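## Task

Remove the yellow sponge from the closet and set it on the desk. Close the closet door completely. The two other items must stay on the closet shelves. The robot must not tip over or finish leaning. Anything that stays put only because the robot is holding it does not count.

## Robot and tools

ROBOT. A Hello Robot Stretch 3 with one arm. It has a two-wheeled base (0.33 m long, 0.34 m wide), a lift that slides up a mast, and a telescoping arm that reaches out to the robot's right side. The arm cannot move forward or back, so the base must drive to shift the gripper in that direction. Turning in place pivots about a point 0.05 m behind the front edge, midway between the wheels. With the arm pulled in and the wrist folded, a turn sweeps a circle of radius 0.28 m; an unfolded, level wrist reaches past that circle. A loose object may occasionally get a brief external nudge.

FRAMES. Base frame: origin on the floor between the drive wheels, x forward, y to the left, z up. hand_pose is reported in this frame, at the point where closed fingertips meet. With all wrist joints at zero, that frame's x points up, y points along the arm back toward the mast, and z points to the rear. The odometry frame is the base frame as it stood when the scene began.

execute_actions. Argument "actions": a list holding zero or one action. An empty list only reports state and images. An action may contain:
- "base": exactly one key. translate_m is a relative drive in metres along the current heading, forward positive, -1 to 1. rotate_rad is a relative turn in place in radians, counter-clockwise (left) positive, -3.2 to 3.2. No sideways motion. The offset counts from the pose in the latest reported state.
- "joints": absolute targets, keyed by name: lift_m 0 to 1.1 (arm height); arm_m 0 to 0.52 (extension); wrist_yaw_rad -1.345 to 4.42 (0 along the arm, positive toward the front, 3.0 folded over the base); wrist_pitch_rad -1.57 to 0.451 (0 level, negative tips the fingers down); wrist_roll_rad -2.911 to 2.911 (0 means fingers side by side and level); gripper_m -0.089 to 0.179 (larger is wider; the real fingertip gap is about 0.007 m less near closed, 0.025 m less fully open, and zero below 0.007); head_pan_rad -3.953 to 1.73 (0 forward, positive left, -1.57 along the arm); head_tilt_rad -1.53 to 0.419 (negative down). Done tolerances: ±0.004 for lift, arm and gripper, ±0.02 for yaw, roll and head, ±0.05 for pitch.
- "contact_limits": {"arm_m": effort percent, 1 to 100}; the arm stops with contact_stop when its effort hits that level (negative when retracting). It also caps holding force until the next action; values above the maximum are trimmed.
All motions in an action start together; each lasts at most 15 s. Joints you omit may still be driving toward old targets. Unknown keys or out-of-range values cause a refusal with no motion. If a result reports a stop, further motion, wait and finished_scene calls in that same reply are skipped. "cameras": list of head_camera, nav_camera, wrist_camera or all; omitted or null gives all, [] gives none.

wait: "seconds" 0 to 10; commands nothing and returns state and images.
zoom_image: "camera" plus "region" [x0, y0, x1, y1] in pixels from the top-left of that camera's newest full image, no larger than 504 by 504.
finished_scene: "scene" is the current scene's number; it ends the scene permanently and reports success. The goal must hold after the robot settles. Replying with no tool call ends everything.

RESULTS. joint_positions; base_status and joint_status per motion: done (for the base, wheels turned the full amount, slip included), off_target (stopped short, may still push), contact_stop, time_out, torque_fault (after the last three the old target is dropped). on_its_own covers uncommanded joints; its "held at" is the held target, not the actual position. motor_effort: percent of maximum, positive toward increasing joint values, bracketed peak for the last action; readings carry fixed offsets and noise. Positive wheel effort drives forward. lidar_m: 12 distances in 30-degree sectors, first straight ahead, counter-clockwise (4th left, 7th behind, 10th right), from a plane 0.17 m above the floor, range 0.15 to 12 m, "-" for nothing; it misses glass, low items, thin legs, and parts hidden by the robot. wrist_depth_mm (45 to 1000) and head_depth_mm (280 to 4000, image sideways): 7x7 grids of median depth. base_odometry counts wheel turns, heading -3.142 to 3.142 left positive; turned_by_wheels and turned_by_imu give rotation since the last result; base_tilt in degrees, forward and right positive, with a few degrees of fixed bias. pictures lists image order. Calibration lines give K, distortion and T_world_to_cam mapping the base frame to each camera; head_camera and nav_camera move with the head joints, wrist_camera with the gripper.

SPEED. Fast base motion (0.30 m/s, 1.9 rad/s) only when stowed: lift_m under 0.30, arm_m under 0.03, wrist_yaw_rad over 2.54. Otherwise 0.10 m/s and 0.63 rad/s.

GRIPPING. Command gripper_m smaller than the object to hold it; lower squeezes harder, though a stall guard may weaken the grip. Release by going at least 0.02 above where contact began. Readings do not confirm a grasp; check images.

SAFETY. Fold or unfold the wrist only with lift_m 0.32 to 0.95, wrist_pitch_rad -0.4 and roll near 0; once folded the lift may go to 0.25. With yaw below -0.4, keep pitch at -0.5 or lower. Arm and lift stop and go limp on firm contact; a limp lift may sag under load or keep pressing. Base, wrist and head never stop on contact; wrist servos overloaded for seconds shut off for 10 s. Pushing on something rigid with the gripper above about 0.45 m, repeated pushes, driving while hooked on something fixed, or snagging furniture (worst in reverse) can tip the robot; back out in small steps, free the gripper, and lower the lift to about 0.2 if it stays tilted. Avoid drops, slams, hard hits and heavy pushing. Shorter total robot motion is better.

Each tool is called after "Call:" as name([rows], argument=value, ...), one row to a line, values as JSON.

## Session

Call:
execute_actions(actions=[])

Scene clock: 0.00 s.
base_odometry: x=+0.000 y=+0.000 heading=+0.000 (m, m, rad; odometry frame)
turned_by_wheels: +0.000 (rad since the last result)
turned_by_imu: +0.000 (rad since the last result)
base_tilt: forward=-2.0 right=+1.9 (deg)
lidar_m: 1.97 2.57 2.58 2.69 2.40 2.14 1.32 1.20 1.20 1.44 1.61 1.69
head_depth_mm: 1660 1798 1817 1828 1824 1844 1837 / 1665 1956 1990 2001 1966 1972 1984 / 1795 2640 3286 3229 3305 3246 2314 / 1867 2822 3382 3341 3244 3211 2326 / 1870 2764 3082 3038 3051 3020 2316 / 1874 2736 2815 2822 2780 2754 2368 / 1862 2531 2605 2595 2585 2589 2367
base_status: not commanded
joint_positions: lift_m=+0.397 arm_m=-0.002 wrist_yaw_rad=+2.907 wrist_pitch_rad=-0.523 wrist_roll_rad=+0.018 gripper_m=+0.037 head_pan_rad=+0.007 head_tilt_rad=-0.023
joint_status: not commanded
motor_effort: left_wheel=+1 right_wheel=+0 lift_m=+26 arm_m=+0 wrist_yaw_rad=+0 wrist_pitch_rad=+5 wrist_roll_rad=+0 gripper_m=+0 head_pan_rad=+0 head_tilt_rad=+1 (%)
hand_pose: x=+0.0276 y=+0.0612 z=+0.3873 quat_wxyz=(+0.263, +0.705, +0.099, +0.651) (m; base frame)
wrist_depth_mm: - - - - - - - / - - - - - - - / 884 - 914 905 930 971 975 / 742 - 768 778 793 794 800 / 637 635 - 661 667 670 681 / 554 560 - 567 572 576 583 / 494 - - 513 502 512 514
pictures: head_camera (sideways: a quarter turn clockwise sets it upright), nav_camera (sideways: a quarter turn counterclockwise sets it upright), wrist_camera
camera_calibration (this result's frames):
head_camera: T_world_to_cam=[[-0.00586284, 0.0136059, -0.99989, 1.32513], [-0.0484689, 0.998728, 0.0138743, -0.01116], [0.998807, 0.0485449, -0.00519592, -0.034663], [0, 0, 0, 1]] pos_world=[0.0418497, -0.00520109, 1.32496]
nav_camera: T_world_to_cam=[[0.0545194, 0.0230971, 0.998246, -1.2576], [0.056437, -0.998206, 0.0200139, 0.0283914], [0.996916, 0.0552469, -0.0557251, 0.0229814], [0, 0, 0, 1]] pos_world=[0.0440509, 0.0561178, 1.25611]
wrist_camera: T_world_to_cam=[[0.969569, -0.244793, 0.00360283, -0.0165965], [-0.158518, -0.638935, -0.752751, 0.360311], [0.18657, 0.729273, -0.658295, 0.367178], [0, 0, 0, 1]] pos_world=[0.00470289, -0.0416208, 0.512996]
Images, in order (width x height): head_camera 896x504, nav_camera 672x504, wrist_camera 644x364.

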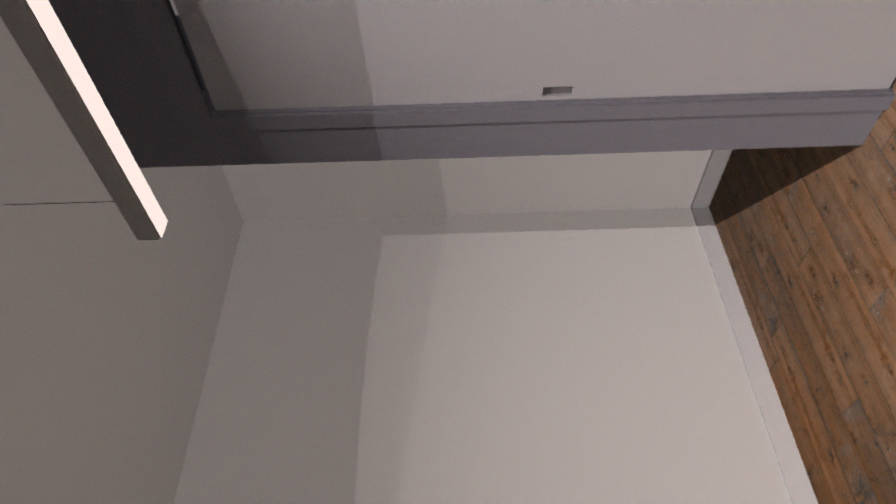

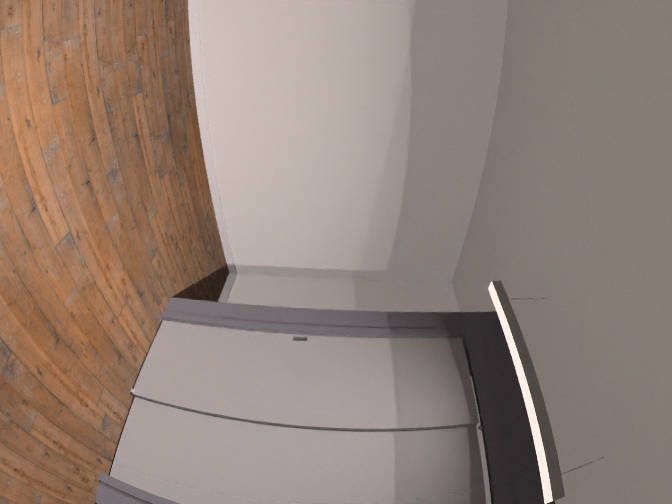

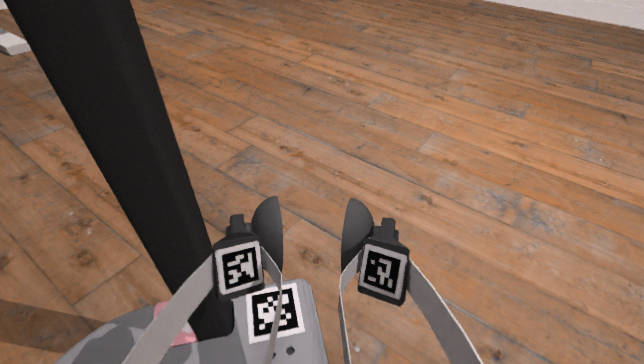

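Call:
execute_actions([
  {"base":{"rotate_rad":-0.6},"joints":{"head_tilt_rad":-0.3,"lift_m":0.28,"wrist_yaw_rad":3.0}},
], cameras=["head_camera","nav_camera"])

Scene clock: 7.63 s.
base_odometry: x=+0.000 y=+0.000 heading=-0.600 (m, m, rad; odometry frame)
turned_by_wheels: -0.600 (rad since the last result)
turned_by_imu: -0.608 (rad since the last result)
base_tilt: forward=-2.0 right=+1.8 (deg)
lidar_m: 1.61 1.88 2.57 2.56 2.81 1.99 2.14 1.38 1.20 1.20 1.38 1.63
head_depth_mm: 1355 1416 1483 1571 1660 1763 1563 / 1426 1492 1569 1653 1705 1796 1580 / 1485 1549 1624 1717 1807 1892 1592 / 1528 1595 1690 1765 1884 1946 1600 / 1550 1633 1714 1811 1904 2004 1603 / 1569 1638 1729 1863 1957 2015 1613 / 1615 1703 1788 1900 2049 2100 1619
base_status: done
joint_positions: lift_m=+0.280 arm_m=-0.002 wrist_yaw_rad=+2.999 wrist_pitch_rad=-0.524 wrist_roll_rad=+0.018 gripper_m=+0.037 head_pan_rad=+0.007 head_tilt_rad=-0.297
joint_status: all done
motor_effort: left_wheel=+3(9) right_wheel=-2(8) lift_m=+21(28) arm_m=+0(0) wrist_yaw_rad=+1(3) wrist_pitch_rad=+5(5) wrist_roll_rad=+0(0) gripper_m=+0(0) head_pan_rad=+0(1) head_tilt_rad=-1(15) (%)
hand_pose: x=+0.0086 y=+0.0646 z=+0.2698 quat_wxyz=(+0.233, +0.700, +0.132, +0.662) (m; base frame)
wrist_depth_mm: - - - - - - - / 869 - 898 923 933 969 976 / 682 692 698 719 736 747 749 / 565 576 596 588 595 608 625 / 488 510 - - 521 513 519 / - - - - 445 446 453 / - - - - 389 391 397
pictures: head_camera (sideways: a quarter turn clockwise sets it upright), nav_camera (sideways: a quarter turn counterclockwise sets it upright)
camera_calibration (this result's frames):
head_camera: T_world_to_cam=[[-0.276447, 0.0116936, -0.960958, 1.27574], [-0.0431678, 0.998766, 0.0245721, -0.0251128], [0.960059, 0.0482753, -0.275601, 0.31756], [0, 0, 0, 1]] pos_world=[0.0467142, -0.00516656, 1.31407]
nav_camera: T_world_to_cam=[[0.32283, 0.0249936, 0.946127, -1.19104], [0.0600159, -0.99818, 0.00589052, 0.0467613], [0.944552, 0.054881, -0.323742, 0.372162], [0, 0, 0, 1]] pos_world=[0.0301707, 0.0560199, 1.24708]
Images, in order (width x height): head_camera 896x504, nav_camera 672x504.

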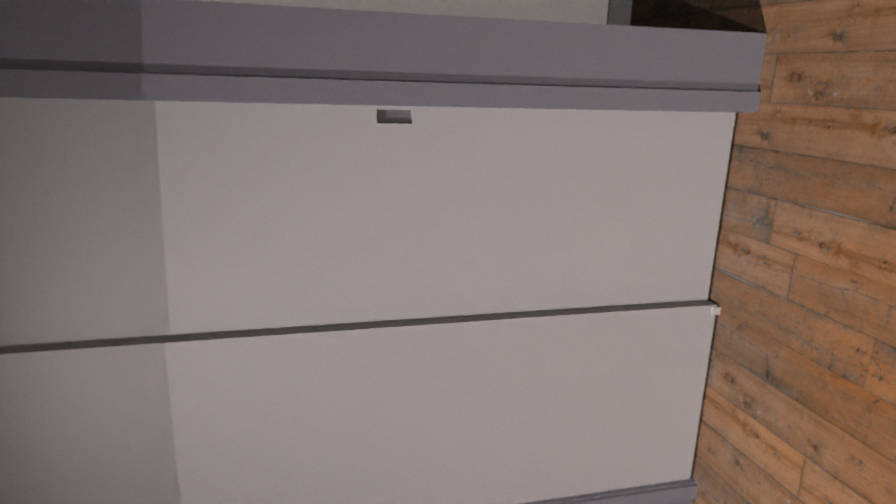

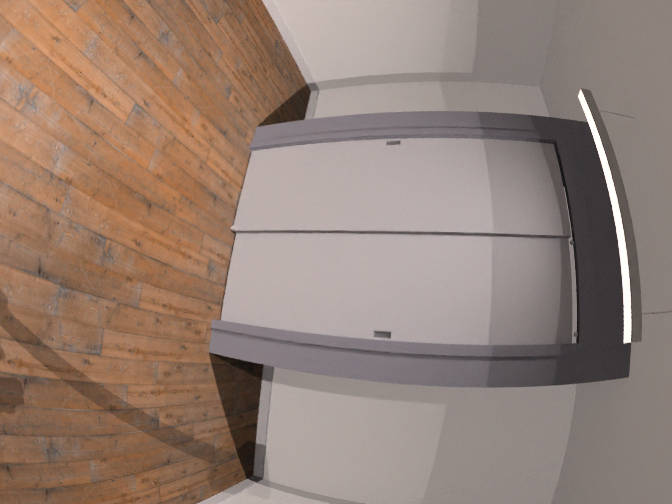

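Call:
execute_actions([
  {"base":{"rotate_rad":0.626},"joints":{"head_pan_rad":-1.57,"head_tilt_rad":-0.5,"gripper_m":0,"wrist_pitch_rad":-0.4}},
], cameras=[])

Call:
execute_actions([
  {"base":{"translate_m":1.0}},
], cameras=[])

Call:
execute_actions([
  {"base":{"translate_m":0.6},"joints":{"lift_m":0.8}},
], cameras=[])

Call:
execute_actions([
  {"base":{"rotate_rad":0.673},"joints":{"lift_m":0.89,"wrist_yaw_rad":0}},
], cameras=[])

Call:
execute_actions([
  {"joints":{"wrist_pitch_rad":0,"wrist_roll_rad":1.57,"arm_m":0.05}},
])

Scene clock: 9.70 s.
base_odometry: x=+0.000 y=+0.000 heading=+0.026 (m, m, rad; odometry frame)
turned_by_wheels: +0.626 (rad since the last result)
turned_by_imu: +0.635 (rad since the last result)
base_tilt: forward=-2.0 right=+1.8 (deg)
lidar_m: 2.00 2.56 2.58 2.65 2.41 2.09 1.31 1.20 1.20 1.47 1.61 1.69
head_depth_mm: 1187 1265 1347 1468 1586 1605 1334 / 1304 1396 1501 1645 1792 1618 1337 / 1440 1547 1682 1843 1961 1638 1340 / 1623 1763 1937 2153 2118 1634 1343 / 1836 2029 2274 2552 2124 1653 1353 / 2114 2354 2538 2686 2148 1662 1363 / 2139 2232 2376 2548 2171 1678 1365
base_status: done
joint_positions: lift_m=+0.280 arm_m=-0.002 wrist_yaw_rad=+2.999 wrist_pitch_rad=-0.424 wrist_roll_rad=+0.018 gripper_m=+0.000 head_pan_rad=-1.563 head_tilt_rad=-0.494
joint_status: all done
motor_effort: left_wheel=-2(8) right_wheel=+4(10) lift_m=+21(21) arm_m=+0(0) wrist_yaw_rad=+1(1) wrist_pitch_rad=+9(10) wrist_roll_rad=+0(0) gripper_m=-2(80) head_pan_rad=-3(31) head_tilt_rad=-2(16) (%)
hand_pose: x=+0.0105 y=+0.0784 z=+0.2916 quat_wxyz=(+0.199, +0.706, +0.098, +0.673) (m; base frame)
wrist_depth_mm: - - - - - - - / - - - - - - - / 847 810 842 871 888 905 930 / 642 664 678 688 686 710 724 / 541 554 582 - 570 580 586 / 467 495 - - 489 486 501 / - - - - 417 422 429
pictures: none
No camera images: the call's "cameras" was empty. Leave "cameras" out to get every camera's image.

Scene clock: 14.70 s.
base_odometry: x=+1.000 y=+0.026 heading=+0.026 (m, m, rad; odometry frame)
turned_by_wheels: +0.000 (rad since the last result)
turned_by_imu: +0.002 (rad since the last result)
base_tilt: forward=-2.0 right=+1.8 (deg)
lidar_m: 1.20 1.80 1.81 2.21 3.05 2.66 2.18 1.97 1.98 1.15 0.99 1.00
head_depth_mm: 1996 2116 2265 2439 2056 1610 1327 / 2139 2316 2484 2637 2076 1624 1334 / 2036 2212 2386 2599 2014 1623 1344 / 1045 1126 1216 1325 1457 1576 1344 / 1002 1081 1175 1284 1402 1516 1354 / 968 1034 1102 1185 1283 1389 1359 / 908 968 1022 1094 1180 1275 1332
base_status: done
joint_positions: lift_m=+0.280 arm_m=-0.002 wrist_yaw_rad=+2.999 wrist_pitch_rad=-0.423 wrist_roll_rad=+0.018 gripper_m=+0.000 head_pan_rad=-1.563 head_tilt_rad=-0.494
joint_status: not commanded
motor_effort: left_wheel=-2(8) right_wheel=+4(10) lift_m=+22(22) arm_m=+0(0) wrist_yaw_rad=+1(1) wrist_pitch_rad=+9(9) wrist_roll_rad=+0(0) gripper_m=-2(2) head_pan_rad=-3(3) head_tilt_rad=-2(3) (%)
hand_pose: x=+0.0105 y=+0.0785 z=+0.2918 quat_wxyz=(+0.198, +0.706, +0.097, +0.673) (m; base frame)
wrist_depth_mm: - - - - - - - / - - - - - - - / 837 819 863 872 889 921 934 / 664 654 676 692 700 720 720 / 544 549 579 - 573 574 576 / 463 500 - - 483 484 499 / - - - - 419 417 429
pictures: none
No camera images: the call's "cameras" was empty. Leave "cameras" out to get every camera's image.

Scene clock: 21.77 s.
base_odometry: x=+1.599 y=+0.041 heading=+0.026 (m, m, rad; odometry frame)
turned_by_wheels: +0.000 (rad since the last result)
turned_by_imu: +0.002 (rad since the last result)
base_tilt: forward=-2.0 right=+1.8 (deg)
lidar_m: 1.47 1.33 1.34 1.63 3.20 3.14 2.69 2.43 1.14 0.67 0.59 0.58
head_depth_mm: 886 973 1084 1222 1397 1529 1326 / 807 881 968 1071 1203 1385 1330 / 742 803 874 962 1054 1171 1272 / 632 682 737 803 878 970 1088 / 587 629 675 731 796 875 965 / 549 585 625 673 726 789 861 / 515 547 580 621 666 720 784
base_status: done
joint_positions: lift_m=+0.800 arm_m=-0.002 wrist_yaw_rad=+3.000 wrist_pitch_rad=-0.422 wrist_roll_rad=+0.018 gripper_m=+0.000 head_pan_rad=-1.563 head_tilt_rad=-0.494
joint_status: all done
motor_effort: left_wheel=-2(9) right_wheel=+3(10) lift_m=+30(34) arm_m=+0(0) wrist_yaw_rad=+1(1) wrist_pitch_rad=+9(9) wrist_roll_rad=+0(0) gripper_m=-2(2) head_pan_rad=-3(3) head_tilt_rad=-2(2) (%)
hand_pose: x=+0.0104 y=+0.0786 z=+0.8115 quat_wxyz=(+0.198, +0.706, +0.097, +0.673) (m; base frame)
wrist_depth_mm: - - - - - - 990 / - - - - - - - / - - - - - - - / - - - - - - - / - - - - - - - / - - - - - - - / 920 923 932 949 958 962 963
pictures: none
No camera images: the call's "cameras" was empty. Leave "cameras" out to get every camera's image.

Scene clock: 24.27 s.
base_odometry: x=+1.599 y=+0.041 heading=+0.699 (m, m, rad; odometry frame)
turned_by_wheels: +0.673 (rad since the last result)
turned_by_imu: +0.684 (rad since the last result)
base_tilt: forward=-2.0 right=+1.7 (deg)
lidar_m: 1.34 1.38 1.85 3.43 3.13 2.53 2.43 0.95 0.63 0.58 0.61 1.39
head_depth_mm: 483 524 568 624 691 776 846 / 483 524 570 624 692 776 886 / 485 523 569 624 693 762 - / 484 522 570 631 692 762 857 / 472 507 546 598 654 738 857 / 462 502 552 606 670 753 857 / 469 507 552 607 683 1575 1368
base_status: done
joint_positions: lift_m=+0.890 arm_m=-0.002 wrist_yaw_rad=+0.001 wrist_pitch_rad=-0.421 wrist_roll_rad=+0.018 gripper_m=+0.000 head_pan_rad=-1.563 head_tilt_rad=-0.494
joint_status: all done
motor_effort: left_wheel=-2(7) right_wheel=+4(8) lift_m=+30(30) arm_m=+0(0) wrist_yaw_rad=-1(1) wrist_pitch_rad=+8(9) wrist_roll_rad=+0(0) gripper_m=-2(2) head_pan_rad=-3(3) head_tilt_rad=-2(2) (%)
hand_pose: x=-0.0212 y=-0.3670 z=+0.9017 quat_wxyz=(+0.685, +0.147, -0.697, -0.149) (m; base frame)
wrist_depth_mm: 309 306 309 331 328 329 327 / 353 339 340 360 363 362 361 / - 372 379 400 402 403 403 / - 420 422 447 451 449 453 / - 496 471 - 509 517 513 / - - 555 618 589 601 643 / - - 670 706 706 715 809
pictures: none
No camera images: the call's "cameras" was empty. Leave "cameras" out to get every camera's image.

Scene clock: 25.77 s.
base_odometry: x=+1.599 y=+0.041 heading=+0.699 (m, m, rad; odometry frame)
turned_by_wheels: +0.000 (rad since the last result)
turned_by_imu: +0.000 (rad since the last result)
base_tilt: forward=-2.0 right=+1.8 (deg)
lidar_m: 1.33 1.38 1.85 3.43 3.14 2.53 2.43 0.94 0.63 0.58 0.61 1.39
head_depth_mm: 484 522 569 624 692 745 - / 483 523 569 625 691 758 - / 483 523 568 626 686 - - / 483 522 569 631 693 753 860 / 472 506 545 597 655 739 856 / 462 502 551 606 671 751 857 / 470 508 552 607 682 1574 1372
base_status: not commanded
joint_positions: lift_m=+0.890 arm_m=+0.050 wrist_yaw_rad=+0.001 wrist_pitch_rad=-0.027 wrist_roll_rad=+1.569 gripper_m=+0.000 head_pan_rad=-1.563 head_tilt_rad=-0.494
joint_status: all done
motor_effort: left_wheel=-2(2) right_wheel=+3(4) lift_m=+30(30) arm_m=+3(4) wrist_yaw_rad=-1(1) wrist_pitch_rad=+11(9) wrist_roll_rad=+1(3) gripper_m=-2(2) head_pan_rad=-2(3) head_tilt_rad=-1(3) (%)
hand_pose: x=-0.0211 y=-0.4502 z=+0.9972 quat_wxyz=(+0.001, +0.001, -1.000, -0.014) (m; base frame)
wrist_depth_mm: 278 281 286 290 297 303 311 / 285 292 295 302 306 311 318 / 293 297 305 308 315 321 326 / 303 308 314 319 326 332 336 / 311 317 324 - 335 341 351 / 292 296 305 309 318 322 332 / 314 321 328 334 343 349 355
pictures: head_camera (sideways: a quarter turn clockwise sets it upright), nav_camera (sideways: a quarter turn counterclockwise sets it upright), wrist_camera
camera_calibration (this result's frames):
head_camera: T_world_to_cam=[[0.0100612, 0.459781, -0.887975, 1.17874], [0.998777, 0.0383709, 0.0311845, -0.0400701], [0.0484105, -0.887203, -0.458833, 0.561574], [0, 0, 0, 1]] pos_world=[0.000975507, -0.0421949, 1.30561]
nav_camera: T_world_to_cam=[[0.0266301, -0.502316, 0.864274, -1.08244], [-0.998135, -0.0608725, -0.00462446, 0.0669055], [0.0549334, -0.862539, -0.503001, 0.610856], [0, 0, 0, 1]] pos_world=[0.0620497, -0.0127655, 1.24309]
wrist_camera: T_world_to_cam=[[-0.0174255, 0.0402881, -0.999036, 1.01057], [0.980766, 0.194969, -0.00924433, 0.143014], [0.194409, -0.979982, -0.0429107, -0.232284], [0, 0, 0, 1]] pos_world=[-0.0774958, -0.296232, 1.00095]
Images, in order (width x height): head_camera 896x504, nav_camera 672x504, wrist_camera 644x364.

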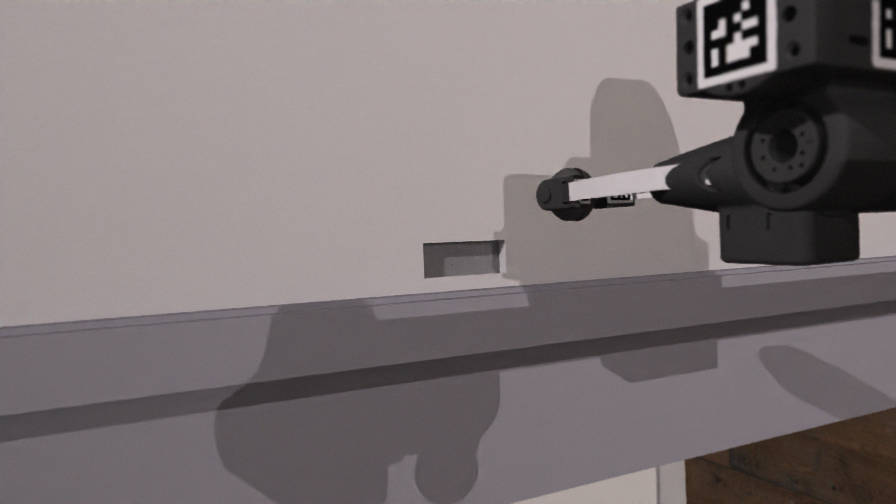

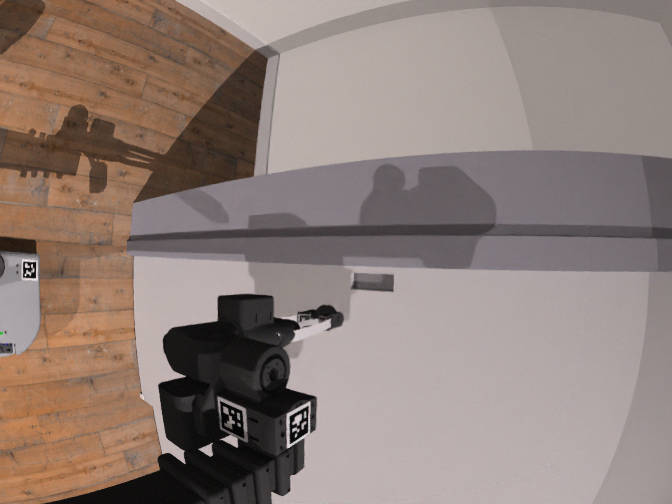

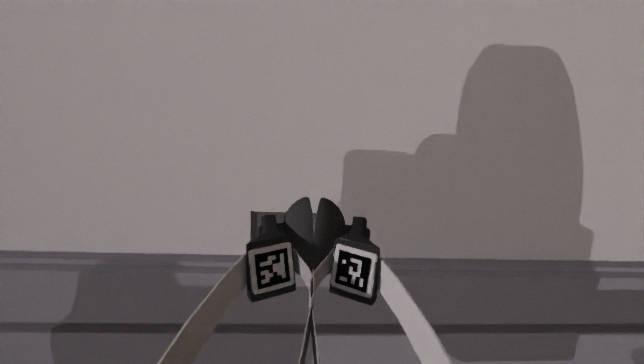

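Call:
execute_actions([
  {"base":{"rotate_rad":0.02},"joints":{"wrist_roll_rad":0,"lift_m":0.895}},
], cameras=[])

Call:
execute_actions([
  {"base":{"translate_m":0.047},"joints":{"arm_m":0.12}},
], cameras=["head_camera","wrist_camera"])

Scene clock: 27.57 s.
base_odometry: x=+1.599 y=+0.041 heading=+0.718 (m, m, rad; odometry frame)
turned_by_wheels: +0.020 (rad since the last result)
turned_by_imu: +0.021 (rad since the last result)
base_tilt: forward=-2.0 right=+1.8 (deg)
lidar_m: 1.34 1.38 1.89 3.43 3.13 2.52 2.43 0.93 0.63 0.58 0.61 1.38
head_depth_mm: 481 521 567 620 687 - - / 482 521 566 622 688 - - / 484 523 569 622 671 - - / 484 523 569 625 681 759 867 / 467 501 539 591 664 746 859 / 465 508 555 610 676 759 879 / 472 511 556 611 698 1617 1367
base_status: done
joint_positions: lift_m=+0.895 arm_m=+0.050 wrist_yaw_rad=+0.001 wrist_pitch_rad=-0.027 wrist_roll_rad=+0.004 gripper_m=+0.000 head_pan_rad=-1.563 head_tilt_rad=-0.494
joint_status: all done
motor_effort: left_wheel=-2(6) right_wheel=+4(8) lift_m=+30(35) arm_m=+3(3) wrist_yaw_rad=+0(0) wrist_pitch_rad=+10(10) wrist_roll_rad=-1(2) gripper_m=-2(1) head_pan_rad=-3(3) head_tilt_rad=-3(1) (%)
hand_pose: x=-0.0213 y=-0.4503 z=+1.0026 quat_wxyz=(+0.706, +0.010, -0.708, -0.009) (m; base frame)
wrist_depth_mm: 266 264 268 283 284 284 285 / 276 274 272 294 296 294 295 / 286 290 279 305 308 308 306 / 301 301 291 317 321 320 317 / 316 310 301 - 331 333 334 / 331 327 312 351 347 348 346 / - 343 342 360 365 369 364
pictures: none
No camera images: the call's "cameras" was empty. Leave "cameras" out to get every camera's image.

Scene clock: 30.00 s.
base_odometry: x=+1.635 y=+0.072 heading=+0.718 (m, m, rad; odometry frame)
turned_by_wheels: +0.000 (rad since the last result)
turned_by_imu: +0.000 (rad since the last result)
base_tilt: forward=-2.0 right=+1.9 (deg)
lidar_m: 1.29 1.34 1.83 3.43 3.15 2.58 2.48 0.93 0.63 0.58 0.61 1.34
head_depth_mm: 481 518 566 619 666 - 921 / 481 521 568 620 668 - 910 / 482 521 569 629 - - 917 / 467 506 544 602 655 746 841 / 465 502 552 607 672 755 859 / 470 510 554 610 675 784 1327 / 472 510 563 1420 1608 1685 1373
base_status: done
joint_positions: lift_m=+0.895 arm_m=+0.120 wrist_yaw_rad=+0.000 wrist_pitch_rad=-0.026 wrist_roll_rad=+0.004 gripper_m=+0.000 head_pan_rad=-1.563 head_tilt_rad=-0.494
joint_status: all done
motor_effort: left_wheel=-2(4) right_wheel=+3(7) lift_m=+30(30) arm_m=+3(3) wrist_yaw_rad=+0(0) wrist_pitch_rad=+10(10) wrist_roll_rad=-1(1) gripper_m=-2(2) head_pan_rad=-3(3) head_tilt_rad=-3(3) (%)
hand_pose: x=-0.0213 y=-0.5203 z=+1.0027 quat_wxyz=(+0.706, +0.010, -0.708, -0.009) (m; base frame)
wrist_depth_mm: 202 203 190 219 218 219 220 / 209 211 197 227 226 227 228 / 219 218 205 235 236 236 237 / 226 227 213 247 246 246 246 / 237 237 221 - 256 256 258 / 247 247 238 270 269 270 269 / 262 260 245 281 282 282 283
pictures: head_camera (sideways: a quarter turn clockwise sets it upright), wrist_camera
camera_calibration (this result's frames):
head_camera: T_world_to_cam=[[0.0100639, 0.459781, -0.887975, 1.17874], [0.998777, 0.0383651, 0.0311845, -0.0400701], [0.0484053, -0.887203, -0.458833, 0.561574], [0, 0, 0, 1]] pos_world=[0.000975261, -0.0421949, 1.30561]
wrist_camera: T_world_to_cam=[[-0.999862, 0.0117716, 0.0117566, -0.0304647], [-0.00887613, 0.220239, -0.975406, 1.11771], [-0.0140713, -0.975375, -0.220104, -0.125018], [0, 0, 0, 1]] pos_world=[-0.0222988, -0.367743, 1.06306]
Images, in order (width x height): head_camera 896x504, wrist_camera 644x364.

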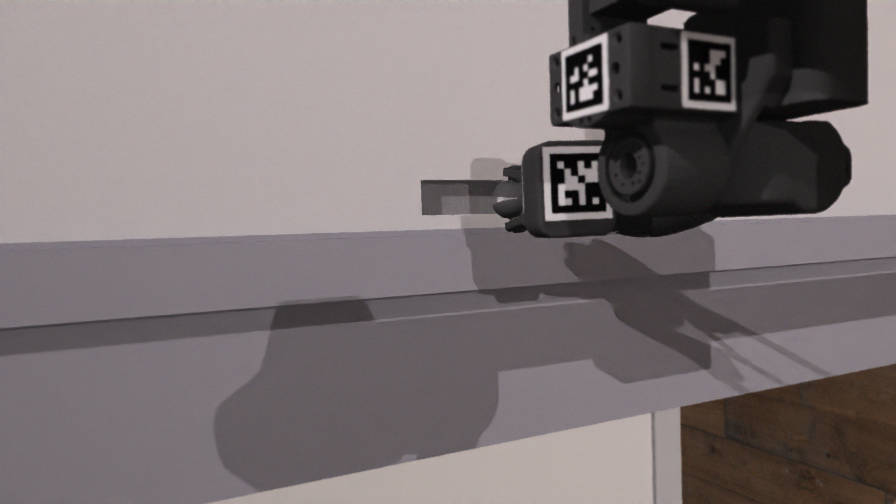

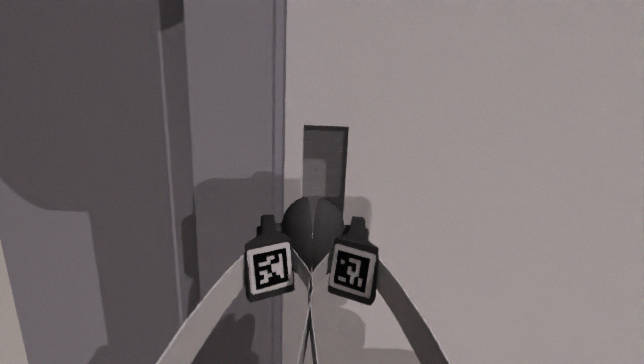

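Call:
execute_actions([
  {"base":{"translate_m":-0.006},"joints":{"arm_m":0.15,"lift_m":0.903}},
], cameras=[])

Call:
execute_actions([
  {"joints":{"arm_m":0.23},"contact_limits":{"arm_m":10}},
], cameras=["head_camera","wrist_camera"])

Scene clock: 31.83 s.
base_odometry: x=+1.630 y=+0.068 heading=+0.718 (m, m, rad; odometry frame)
turned_by_wheels: +0.000 (rad since the last result)
turned_by_imu: +0.000 (rad since the last result)
base_tilt: forward=-2.1 right=+1.9 (deg)
lidar_m: 1.29 1.34 1.83 3.42 3.48 2.56 2.47 0.93 0.63 0.58 0.61 1.35
head_depth_mm: 481 519 566 621 - - 880 / 481 522 566 619 - - 877 / 483 522 568 618 - - 881 / 469 505 552 600 656 748 852 / 463 503 548 608 673 755 860 / 471 509 554 609 677 772 1303 / 472 511 563 1403 1609 1677 1368
base_status: done
joint_positions: lift_m=+0.903 arm_m=+0.150 wrist_yaw_rad=+0.000 wrist_pitch_rad=-0.026 wrist_roll_rad=+0.004 gripper_m=+0.000 head_pan_rad=-1.563 head_tilt_rad=-0.494
joint_status: all done
motor_effort: left_wheel=-2(7) right_wheel=+3(6) lift_m=+30(33) arm_m=+3(4) wrist_yaw_rad=+0(0) wrist_pitch_rad=+10(10) wrist_roll_rad=-1(1) gripper_m=-2(1) head_pan_rad=-2(3) head_tilt_rad=-1(2) (%)
hand_pose: x=-0.0214 y=-0.5503 z=+1.0107 quat_wxyz=(+0.706, +0.010, -0.708, -0.009) (m; base frame)
wrist_depth_mm: 175 172 163 190 191 192 192 / 181 180 169 198 199 199 200 / 189 186 176 207 206 207 207 / 197 195 184 224 214 216 216 / 204 204 190 - 224 225 224 / 213 213 197 236 234 235 237 / 224 223 209 245 246 245 247
pictures: none
No camera images: the call's "cameras" was empty. Leave "cameras" out to get every camera's image.

Scene clock: 33.80 s.
base_odometry: x=+1.630 y=+0.068 heading=+0.718 (m, m, rad; odometry frame)
turned_by_wheels: +0.000 (rad since the last result)
turned_by_imu: -0.002 (rad since the last result)
base_tilt: forward=-1.9 right=+1.8 (deg)
lidar_m: 1.29 1.34 1.83 3.43 3.14 2.56 2.47 0.93 0.63 0.58 0.61 1.35
head_depth_mm: 484 522 569 614 - 787 879 / 483 522 569 615 - 792 884 / 484 522 570 613 - 807 889 / 474 508 552 601 666 749 855 / 463 503 547 607 675 754 858 / 470 510 554 609 677 770 1293 / 471 510 556 1406 1608 1680 1364
base_status: not commanded
joint_positions: lift_m=+0.903 arm_m=+0.198 wrist_yaw_rad=+0.001 wrist_pitch_rad=-0.028 wrist_roll_rad=+0.003 gripper_m=+0.000 head_pan_rad=-1.563 head_tilt_rad=-0.496
joint_status: arm_m contact_stop (moved +0.048 of +0.080)
on_its_own: arm_m is slack since a contact_stop, until your next command for it (your +0.230 is given up)
motor_effort: left_wheel=+0(5) right_wheel=+2(8) lift_m=+29(30) arm_m=+0(9) wrist_yaw_rad=-1(2) wrist_pitch_rad=+11(13) wrist_roll_rad=-1(1) gripper_m=-3(3) head_pan_rad=-3(3) head_tilt_rad=-1(3) (%)
contact_limits: arm_m 10 (drawing in: default 24, maximum 40; extending or still: default 34, maximum 55)
hand_pose: x=-0.0211 y=-0.5986 z=+1.0104 quat_wxyz=(+0.706, +0.011, -0.708, -0.010) (m; base frame)
wrist_depth_mm: 130 118 129 147 148 148 149 / 135 122 132 153 154 154 155 / 141 127 135 159 159 160 161 / 146 133 139 176 166 167 168 / 153 138 140 - 175 175 175 / 160 145 145 193 183 183 182 / 168 153 167 190 190 191 193
pictures: head_camera (sideways: a quarter turn clockwise sets it upright), wrist_camera
camera_calibration (this result's frames):
head_camera: T_world_to_cam=[[0.01012, 0.46075, -0.887472, 1.17808], [0.998783, 0.0381929, 0.031218, -0.0401136], [0.0482788, -0.886708, -0.459803, 0.562837], [0, 0, 0, 1]] pos_world=[0.000969457, -0.0421982, 1.30556]
wrist_camera: T_world_to_cam=[[-0.999862, 0.0107816, 0.0126759, -0.0309119], [-0.00997185, 0.221629, -0.97508, 1.14296], [-0.0133223, -0.975071, -0.221491, -0.198169], [0, 0, 0, 1]] pos_world=[-0.0221503, -0.44621, 1.07098]
Images, in order (width x height): head_camera 896x504, wrist_camera 644x364.

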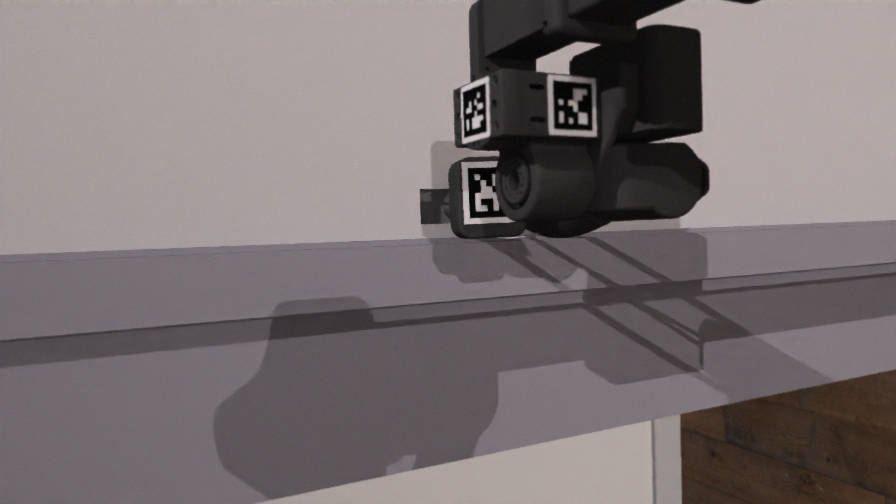

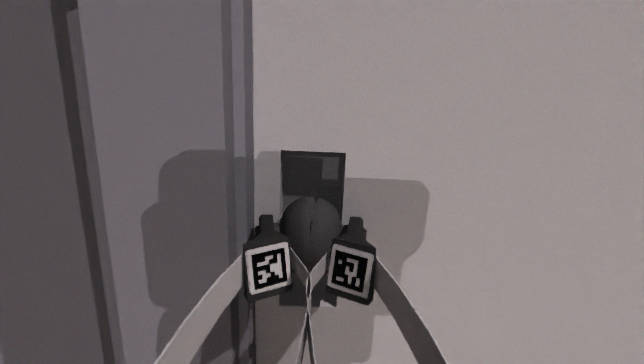

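Seated about as deep as before.

Call:
execute_actions([
  {"base":{"translate_m":-0.25},"joints":{"arm_m":0.198,"head_pan_rad":-1.4}},
])

Scene clock: 37.77 s.
base_odometry: x=+1.442 y=-0.096 heading=+0.718 (m, m, rad; odometry frame)
turned_by_wheels: +0.000 (rad since the last result)
turned_by_imu: +0.001 (rad since the last result)
base_tilt: forward=-1.9 right=+1.9 (deg)
lidar_m: 1.54 1.60 2.18 3.08 3.13 2.30 2.22 0.93 0.63 0.61 0.63 1.60
head_depth_mm: 469 505 548 590 - 763 836 / 482 518 564 608 - 777 860 / 1096 1198 1140 1307 1300 1533 1337 / 1112 1218 1155 1322 1393 1546 1346 / 1098 1179 1071 1202 1260 953 973 / 840 623 634 661 715 808 934 / 503 536 585 659 740 841 1024
base_status: done
joint_positions: lift_m=+0.903 arm_m=+0.198 wrist_yaw_rad=+0.004 wrist_pitch_rad=-0.028 wrist_roll_rad=+0.003 gripper_m=+0.000 head_pan_rad=-1.407 head_tilt_rad=-0.496
joint_status: all done
motor_effort: left_wheel=+0(8) right_wheel=+1(22) lift_m=+29(28) arm_m=+0(0) wrist_yaw_rad=-2(28) wrist_pitch_rad=+11(11) wrist_roll_rad=-1(1) gripper_m=-2(5) head_pan_rad=+2(15) head_tilt_rad=-2(2) (%)
hand_pose: x=-0.0204 y=-0.5985 z=+1.0104 quat_wxyz=(+0.706, +0.011, -0.708, -0.009) (m; base frame)
wrist_depth_mm: 452 660 803 149 148 148 149 / 447 665 838 154 154 154 154 / 455 589 557 161 161 161 161 / 456 686 918 177 167 167 168 / 469 682 865 - 174 175 175 / 469 604 628 193 182 183 184 / 467 662 849 191 192 191 192
pictures: head_camera (sideways: a quarter turn clockwise sets it upright), nav_camera (sideways: a quarter turn counterclockwise sets it upright), wrist_camera
camera_calibration (this result's frames):
head_camera: T_world_to_cam=[[-0.0615603, 0.456731, -0.887472, 1.17852], [0.980732, 0.192847, 0.031218, -0.0400035], [0.185405, -0.868451, -0.459803, 0.562001], [0, 0, 0, 1]] pos_world=[0.00758537, -0.042483, 1.30556]
nav_camera: T_world_to_cam=[[0.104403, -0.493033, 0.863724, -1.08219], [-0.976602, -0.215005, -0.00468249, 0.0668497], [0.188014, -0.843025, -0.503944, 0.611271], [0, 0, 0, 1]] pos_world=[0.0633424, -0.00386611, 1.24307]
wrist_camera: T_world_to_cam=[[-0.999886, 0.00823645, 0.0126728, -0.0317838], [-0.0105359, 0.221346, -0.975138, 1.14288], [-0.0108368, -0.97516, -0.221234, -0.19827], [0, 0, 0, 1]] pos_world=[-0.0218876, -0.446056, 1.07101]
Images, in order (width x height): head_camera 896x504, nav_camera 672x504, wrist_camera 644x364.

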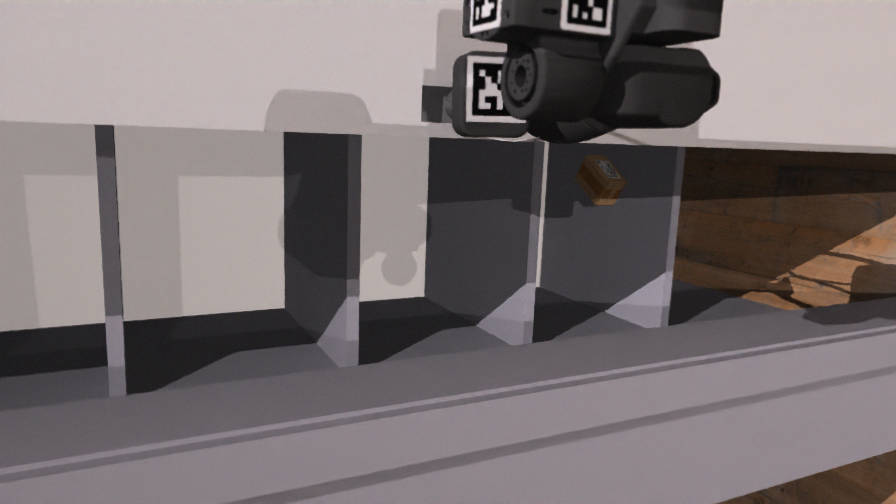

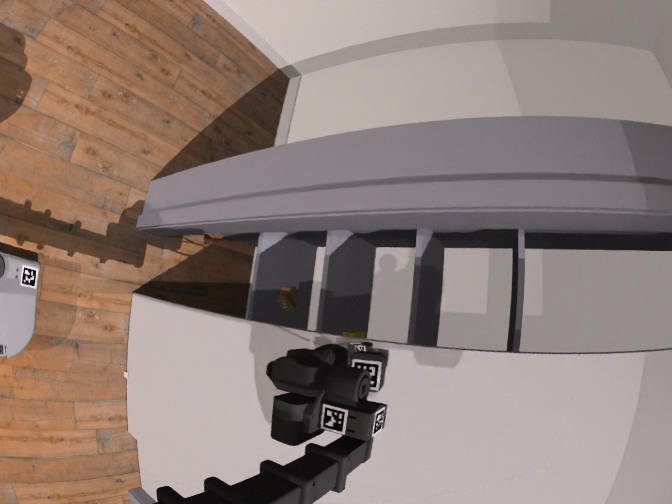

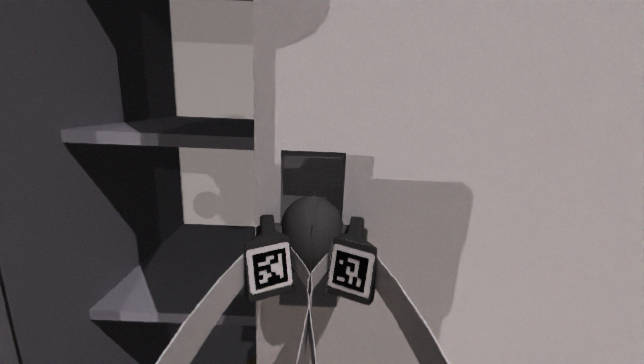

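The sponge is on this side.

Call:
execute_actions([
  {"base":{"translate_m":-0.23},"joints":{"head_pan_rad":-1.3}},
], cameras=["head_camera"])

Call:
execute_actions([
  {"joints":{"arm_m":0,"head_tilt_rad":-0.6}},
], cameras=["head_camera"])

Scene clock: 41.60 s.
base_odometry: x=+1.269 y=-0.248 heading=+0.718 (m, m, rad; odometry frame)
turned_by_wheels: +0.000 (rad since the last result)
turned_by_imu: +0.001 (rad since the last result)
base_tilt: forward=-2.0 right=+1.7 (deg)
lidar_m: 1.78 1.84 2.52 3.04 2.80 2.06 1.99 0.91 0.63 0.61 0.76 0.84
head_depth_mm: 480 511 548 585 - 751 818 / 1088 1180 1104 1300 1278 1194 1246 / 1111 1214 1138 1305 1366 1530 1338 / 1139 1246 1290 1320 1359 1584 1352 / 1171 1287 1313 1336 1440 1548 1345 / 1092 1143 1130 1201 1263 1300 1137 / 909 941 971 828 857 920 1057
base_status: done
joint_positions: lift_m=+0.903 arm_m=+0.198 wrist_yaw_rad=+0.005 wrist_pitch_rad=-0.027 wrist_roll_rad=+0.003 gripper_m=+0.000 head_pan_rad=-1.307 head_tilt_rad=-0.496
joint_status: all done
motor_effort: left_wheel=+1(8) right_wheel=-1(23) lift_m=+29(29) arm_m=+0(0) wrist_yaw_rad=-3(26) wrist_pitch_rad=+10(11) wrist_roll_rad=-1(1) gripper_m=-3(4) head_pan_rad=+2(13) head_tilt_rad=-2(1) (%)
hand_pose: x=-0.0202 y=-0.5985 z=+1.0105 quat_wxyz=(+0.706, +0.012, -0.708, -0.008) (m; base frame)
wrist_depth_mm: 720 820 801 148 148 148 149 / 713 856 854 154 154 154 154 / 620 702 561 160 160 160 161 / 753 919 910 179 167 167 167 / 735 854 833 - 174 174 174 / 612 622 628 191 182 183 183 / 748 868 830 190 191 192 191
pictures: head_camera (sideways: a quarter turn clockwise sets it upright)
camera_calibration (this result's frames):
head_camera: T_world_to_cam=[[-0.106849, 0.448304, -0.887472, 1.1788], [0.956581, 0.289791, 0.031218, -0.0398562], [0.271176, -0.845603, -0.459803, 0.561478], [0, 0, 0, 1]] pos_world=[0.0118191, -0.0421225, 1.30556]
Images, in order (width x height): head_camera 896x504.

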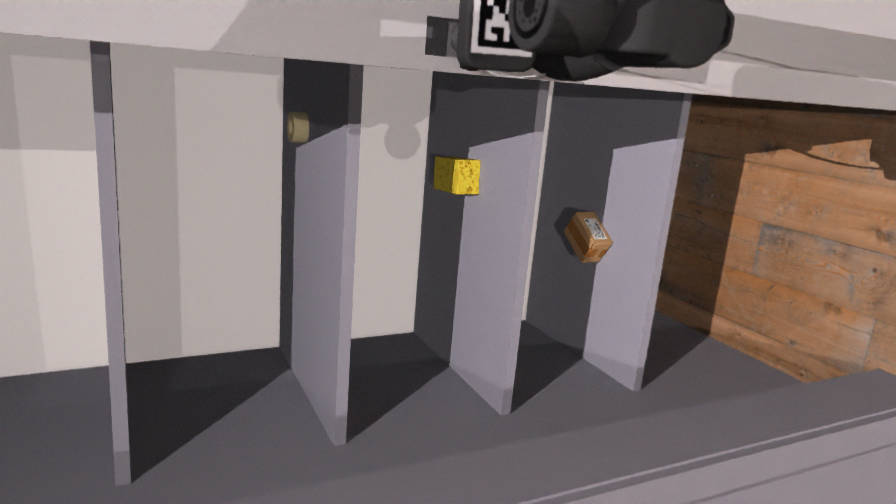

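Scene clock: 44.30 s.
base_odometry: x=+1.269 y=-0.248 heading=+0.718 (m, m, rad; odometry frame)
turned_by_wheels: +0.000 (rad since the last result)
turned_by_imu: +0.001 (rad since the last result)
base_tilt: forward=-2.0 right=+1.7 (deg)
lidar_m: 1.78 1.84 2.51 3.04 2.80 2.06 1.99 0.90 0.63 0.61 0.76 0.84
head_depth_mm: 481 518 566 631 - - - / 1091 1172 1316 1186 1283 1505 1187 / 1131 1203 1353 1185 1368 1504 1255 / 1156 1232 1393 1274 1379 1511 1262 / 1186 1272 1421 1293 1439 1512 1280 / 1086 1129 1183 1212 1308 1155 1221 / 904 945 971 847 901 1039 1231
base_status: not commanded
joint_positions: lift_m=+0.903 arm_m=+0.000 wrist_yaw_rad=+0.000 wrist_pitch_rad=-0.026 wrist_roll_rad=+0.003 gripper_m=+0.000 head_pan_rad=-1.307 head_tilt_rad=-0.593
joint_status: all done
motor_effort: left_wheel=+0(0) right_wheel=+1(1) lift_m=+29(29) arm_m=-3(4) wrist_yaw_rad=+0(3) wrist_pitch_rad=+10(10) wrist_roll_rad=-1(1) gripper_m=-2(2) head_pan_rad=+2(2) head_tilt_rad=-3(12) (%)
hand_pose: x=-0.0214 y=-0.4007 z=+1.0107 quat_wxyz=(+0.706, +0.010, -0.708, -0.010) (m; base frame)
wrist_depth_mm: 734 989 - 327 330 332 334 / 741 - - 343 341 341 345 / 704 953 - 359 359 358 359 / 747 - - 375 371 371 375 / 728 861 900 - 389 388 390 / 746 - - 412 404 405 406 / 776 910 925 424 425 423 426
pictures: head_camera (sideways: a quarter turn clockwise sets it upright)
camera_calibration (this result's frames):
head_camera: T_world_to_cam=[[-0.128869, 0.529272, -0.838608, 1.11521], [0.957321, 0.287017, 0.0340334, -0.043522], [0.258708, -0.798431, -0.543671, 0.670677], [0, 0, 0, 1]] pos_world=[0.0118713, -0.042267, 1.30133]
Images, in order (width x height): head_camera 896x504.

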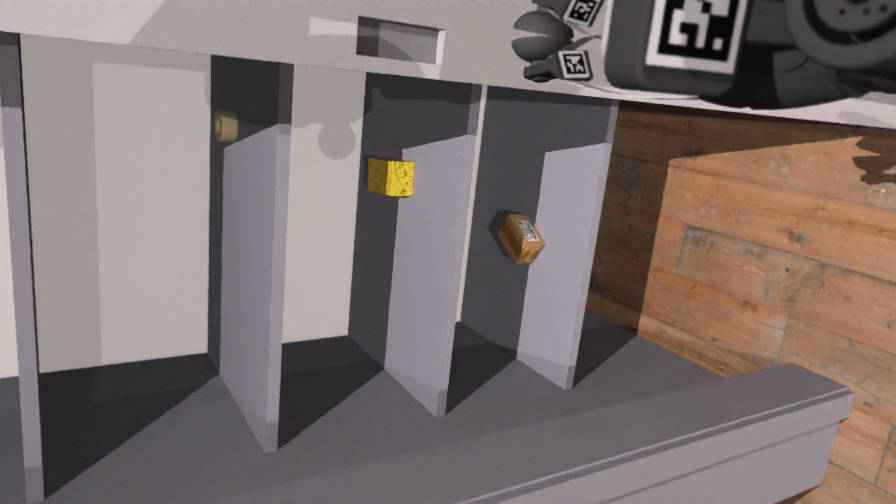

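Call:
execute_actions([
  {"base":{"rotate_rad":-0.73},"joints":{"lift_m":0.70,"head_pan_rad":-1.57,"head_tilt_rad":-0.7,"wrist_pitch_rad":-0.15}},
], cameras=[])

Call:
execute_actions([
  {"base":{"translate_m":0.297}},
], cameras=[])

Call:
execute_actions([
  {"base":{"rotate_rad":0.73}},
], cameras=[])

Call:
execute_actions([
  {"joints":{"arm_m":0.25,"gripper_m":0.15}},
], cameras=["head_camera","wrist_camera"])

Scene clock: 47.40 s.
base_odometry: x=+1.269 y=-0.248 heading=-0.012 (m, m, rad; odometry frame)
turned_by_wheels: -0.730 (rad since the last result)
turned_by_imu: -0.741 (rad since the last result)
base_tilt: forward=-2.0 right=+1.8 (deg)
lidar_m: 0.76 1.77 1.78 2.12 3.43 3.03 2.24 1.99 1.99 0.69 0.61 1.09
head_depth_mm: 876 2044 2357 2072 1671 1389 1194 / 767 866 1002 1193 1518 1389 1217 / 760 845 956 1086 1284 1368 - / 662 735 825 937 1090 1283 1202 / 611 671 744 838 957 1112 1193 / 567 618 682 757 850 977 1138 / 529 573 628 691 769 869 1000
base_status: done
joint_positions: lift_m=+0.700 arm_m=+0.000 wrist_yaw_rad=+0.000 wrist_pitch_rad=-0.167 wrist_roll_rad=+0.003 gripper_m=+0.000 head_pan_rad=-1.563 head_tilt_rad=-0.691
joint_status: all done
motor_effort: left_wheel=+3(8) right_wheel=-3(7) lift_m=+21(21) arm_m=-3(2) wrist_yaw_rad=+0(0) wrist_pitch_rad=+7(10) wrist_roll_rad=-1(1) gripper_m=-2(2) head_pan_rad=-3(18) head_tilt_rad=-3(12) (%)
hand_pose: x=-0.0215 y=-0.3939 z=+0.7725 quat_wxyz=(+0.704, +0.059, -0.705, -0.059) (m; base frame)
wrist_depth_mm: 317 361 432 531 664 - - / 329 375 449 568 732 - - / 342 393 477 607 808 - - / 354 412 502 654 - - - / 367 430 516 - - - - / 379 452 541 860 - - - / 398 473 622 887 - - -
pictures: none
No camera images: the call's "cameras" was empty. Leave "cameras" out to get every camera's image.

Scene clock: 51.77 s.
base_odometry: x=+1.566 y=-0.251 heading=-0.011 (m, m, rad; odometry frame)
turned_by_wheels: +0.000 (rad since the last result)
turned_by_imu: +0.001 (rad since the last result)
base_tilt: forward=-1.9 right=+1.8 (deg)
lidar_m: 0.47 1.55 1.56 1.85 3.42 3.29 2.49 2.21 0.75 0.46 0.46 0.50
head_depth_mm: 574 661 775 946 1231 1386 1193 / 515 587 674 799 972 1250 1220 / 468 524 596 688 819 1033 - / 429 476 535 606 706 833 1017 / 396 435 483 543 624 778 1162 / 368 400 449 568 1169 1430 1217 / 357 831 1182 974 1175 1338 1218
base_status: done
joint_positions: lift_m=+0.700 arm_m=+0.000 wrist_yaw_rad=+0.000 wrist_pitch_rad=-0.167 wrist_roll_rad=+0.003 gripper_m=+0.000 head_pan_rad=-1.563 head_tilt_rad=-0.691
joint_status: not commanded
motor_effort: left_wheel=+3(9) right_wheel=-2(4) lift_m=+22(22) arm_m=-3(3) wrist_yaw_rad=+1(0) wrist_pitch_rad=+7(6) wrist_roll_rad=-1(1) gripper_m=-2(2) head_pan_rad=-3(3) head_tilt_rad=-3(3) (%)
hand_pose: x=-0.0215 y=-0.3939 z=+0.7725 quat_wxyz=(+0.704, +0.059, -0.705, -0.059) (m; base frame)
wrist_depth_mm: 655 192 230 284 368 539 - / 691 201 242 300 403 626 - / 524 210 255 321 440 676 - / 767 222 268 349 485 750 - / 780 241 280 - 546 924 - / 633 261 286 410 679 - - / 532 551 339 453 668 - -
pictures: none
No camera images: the call's "cameras" was empty. Leave "cameras" out to get every camera's image.

Scene clock: 53.87 s.
base_odometry: x=+1.566 y=-0.251 heading=+0.718 (m, m, rad; odometry frame)
turned_by_wheels: +0.730 (rad since the last result)
turned_by_imu: +0.742 (rad since the last result)
base_tilt: forward=-1.9 right=+1.8 (deg)
lidar_m: 1.55 1.61 2.20 3.27 3.11 2.29 2.21 0.58 0.46 1.12 0.47 0.55
head_depth_mm: 943 864 1140 952 1171 1366 850 / 942 879 1146 966 1174 1400 1216 / 942 868 1151 976 1185 1368 - / 943 913 1156 983 1168 1406 1209 / 941 928 1166 997 1163 1421 1212 / 943 942 1171 1001 1177 1355 982 / 935 923 956 943 988 713 800
base_status: done
joint_positions: lift_m=+0.700 arm_m=+0.000 wrist_yaw_rad=+0.000 wrist_pitch_rad=-0.167 wrist_roll_rad=+0.003 gripper_m=+0.000 head_pan_rad=-1.563 head_tilt_rad=-0.692
joint_status: not commanded
motor_effort: left_wheel=-2(6) right_wheel=+4(7) lift_m=+22(21) arm_m=-3(3) wrist_yaw_rad=+0(0) wrist_pitch_rad=+7(7) wrist_roll_rad=-1(1) gripper_m=-2(2) head_pan_rad=-3(3) head_tilt_rad=-4(4) (%)
hand_pose: x=-0.0215 y=-0.3939 z=+0.7725 quat_wxyz=(+0.704, +0.059, -0.705, -0.059) (m; base frame)
wrist_depth_mm: 464 678 795 801 794 788 787 / 466 681 828 858 849 830 843 / 473 562 612 625 672 724 770 / 469 706 952 934 960 965 504 / 474 718 853 - 875 897 212 / 489 622 651 632 679 698 210 / 495 737 - - - - 216
pictures: none
No camera images: the call's "cameras" was empty. Leave "cameras" out to get every camera's image.

Scene clock: 56.93 s.
base_odometry: x=+1.566 y=-0.251 heading=+0.718 (m, m, rad; odometry frame)
turned_by_wheels: +0.000 (rad since the last result)
turned_by_imu: +0.001 (rad since the last result)
base_tilt: forward=-2.1 right=+1.8 (deg)
lidar_m: 1.56 1.61 2.20 3.28 3.14 2.29 2.21 0.58 0.46 1.13 0.47 0.55
head_depth_mm: 940 865 1144 957 1164 - - / 942 879 1150 968 - 1362 1194 / 939 865 1144 978 - 1362 1202 / 945 910 1156 983 1166 1408 1204 / 947 929 1171 988 1170 1420 1215 / 947 941 1173 998 1178 1354 987 / 934 930 959 940 989 716 799
base_status: not commanded
joint_positions: lift_m=+0.700 arm_m=+0.250 wrist_yaw_rad=+0.000 wrist_pitch_rad=-0.167 wrist_roll_rad=+0.003 gripper_m=+0.150 head_pan_rad=-1.563 head_tilt_rad=-0.692
joint_status: all done
motor_effort: left_wheel=-2(2) right_wheel=+4(4) lift_m=+21(22) arm_m=+3(3) wrist_yaw_rad=+0(0) wrist_pitch_rad=+7(7) wrist_roll_rad=-1(1) gripper_m=+0(82) head_pan_rad=-3(3) head_tilt_rad=-4(3) (%)
hand_pose: x=-0.0215 y=-0.6434 z=+0.7725 quat_wxyz=(+0.704, +0.059, -0.705, -0.059) (m; base frame)
wrist_depth_mm: 458 570 572 569 573 565 565 / 468 593 598 591 604 597 599 / 459 564 602 621 621 623 634 / 353 359 370 383 398 409 433 / 262 278 268 273 280 306 295 / 443 618 652 645 649 - 683 / 500 526 508 539 551 562 576
pictures: head_camera (sideways: a quarter turn clockwise sets it upright), wrist_camera
camera_calibration (this result's frames):
head_camera: T_world_to_cam=[[0.00883345, 0.624759, -0.780768, 1.03896], [0.998832, 0.0315781, 0.0365689, -0.0470716], [0.0475019, -0.780179, -0.62375, 0.776145], [0, 0, 0, 1]] pos_world=[0.000970652, -0.0420819, 1.29703]
wrist_camera: T_world_to_cam=[[-0.999845, 0.0103503, 0.0142573, -0.0292835], [-0.00965508, 0.354998, -0.934817, 0.97567], [-0.014737, -0.93481, -0.354843, -0.16561], [0, 0, 0, 1]] pos_world=[-0.0222994, -0.500871, 0.853725]
Images, in order (width x height): head_camera 896x504, wrist_camera 644x364.

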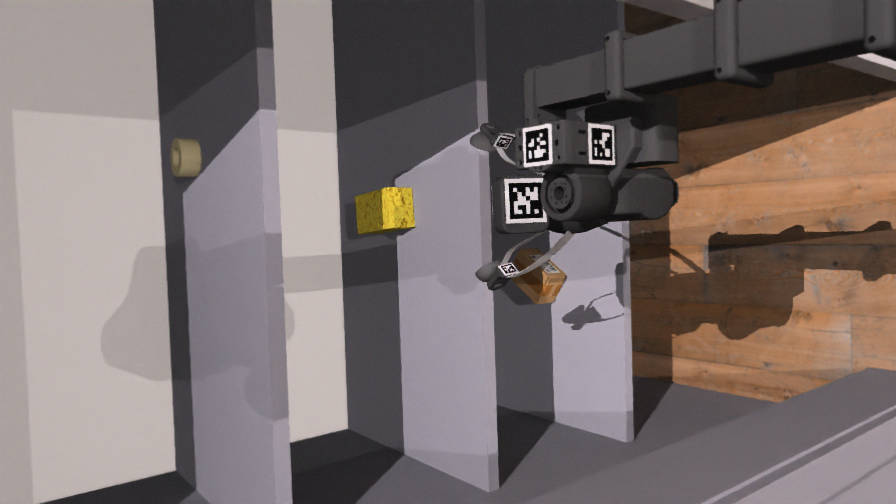

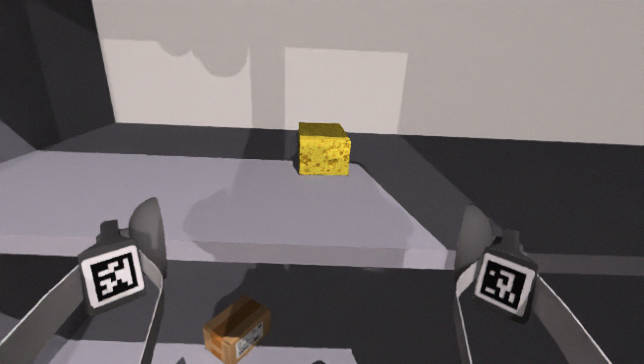

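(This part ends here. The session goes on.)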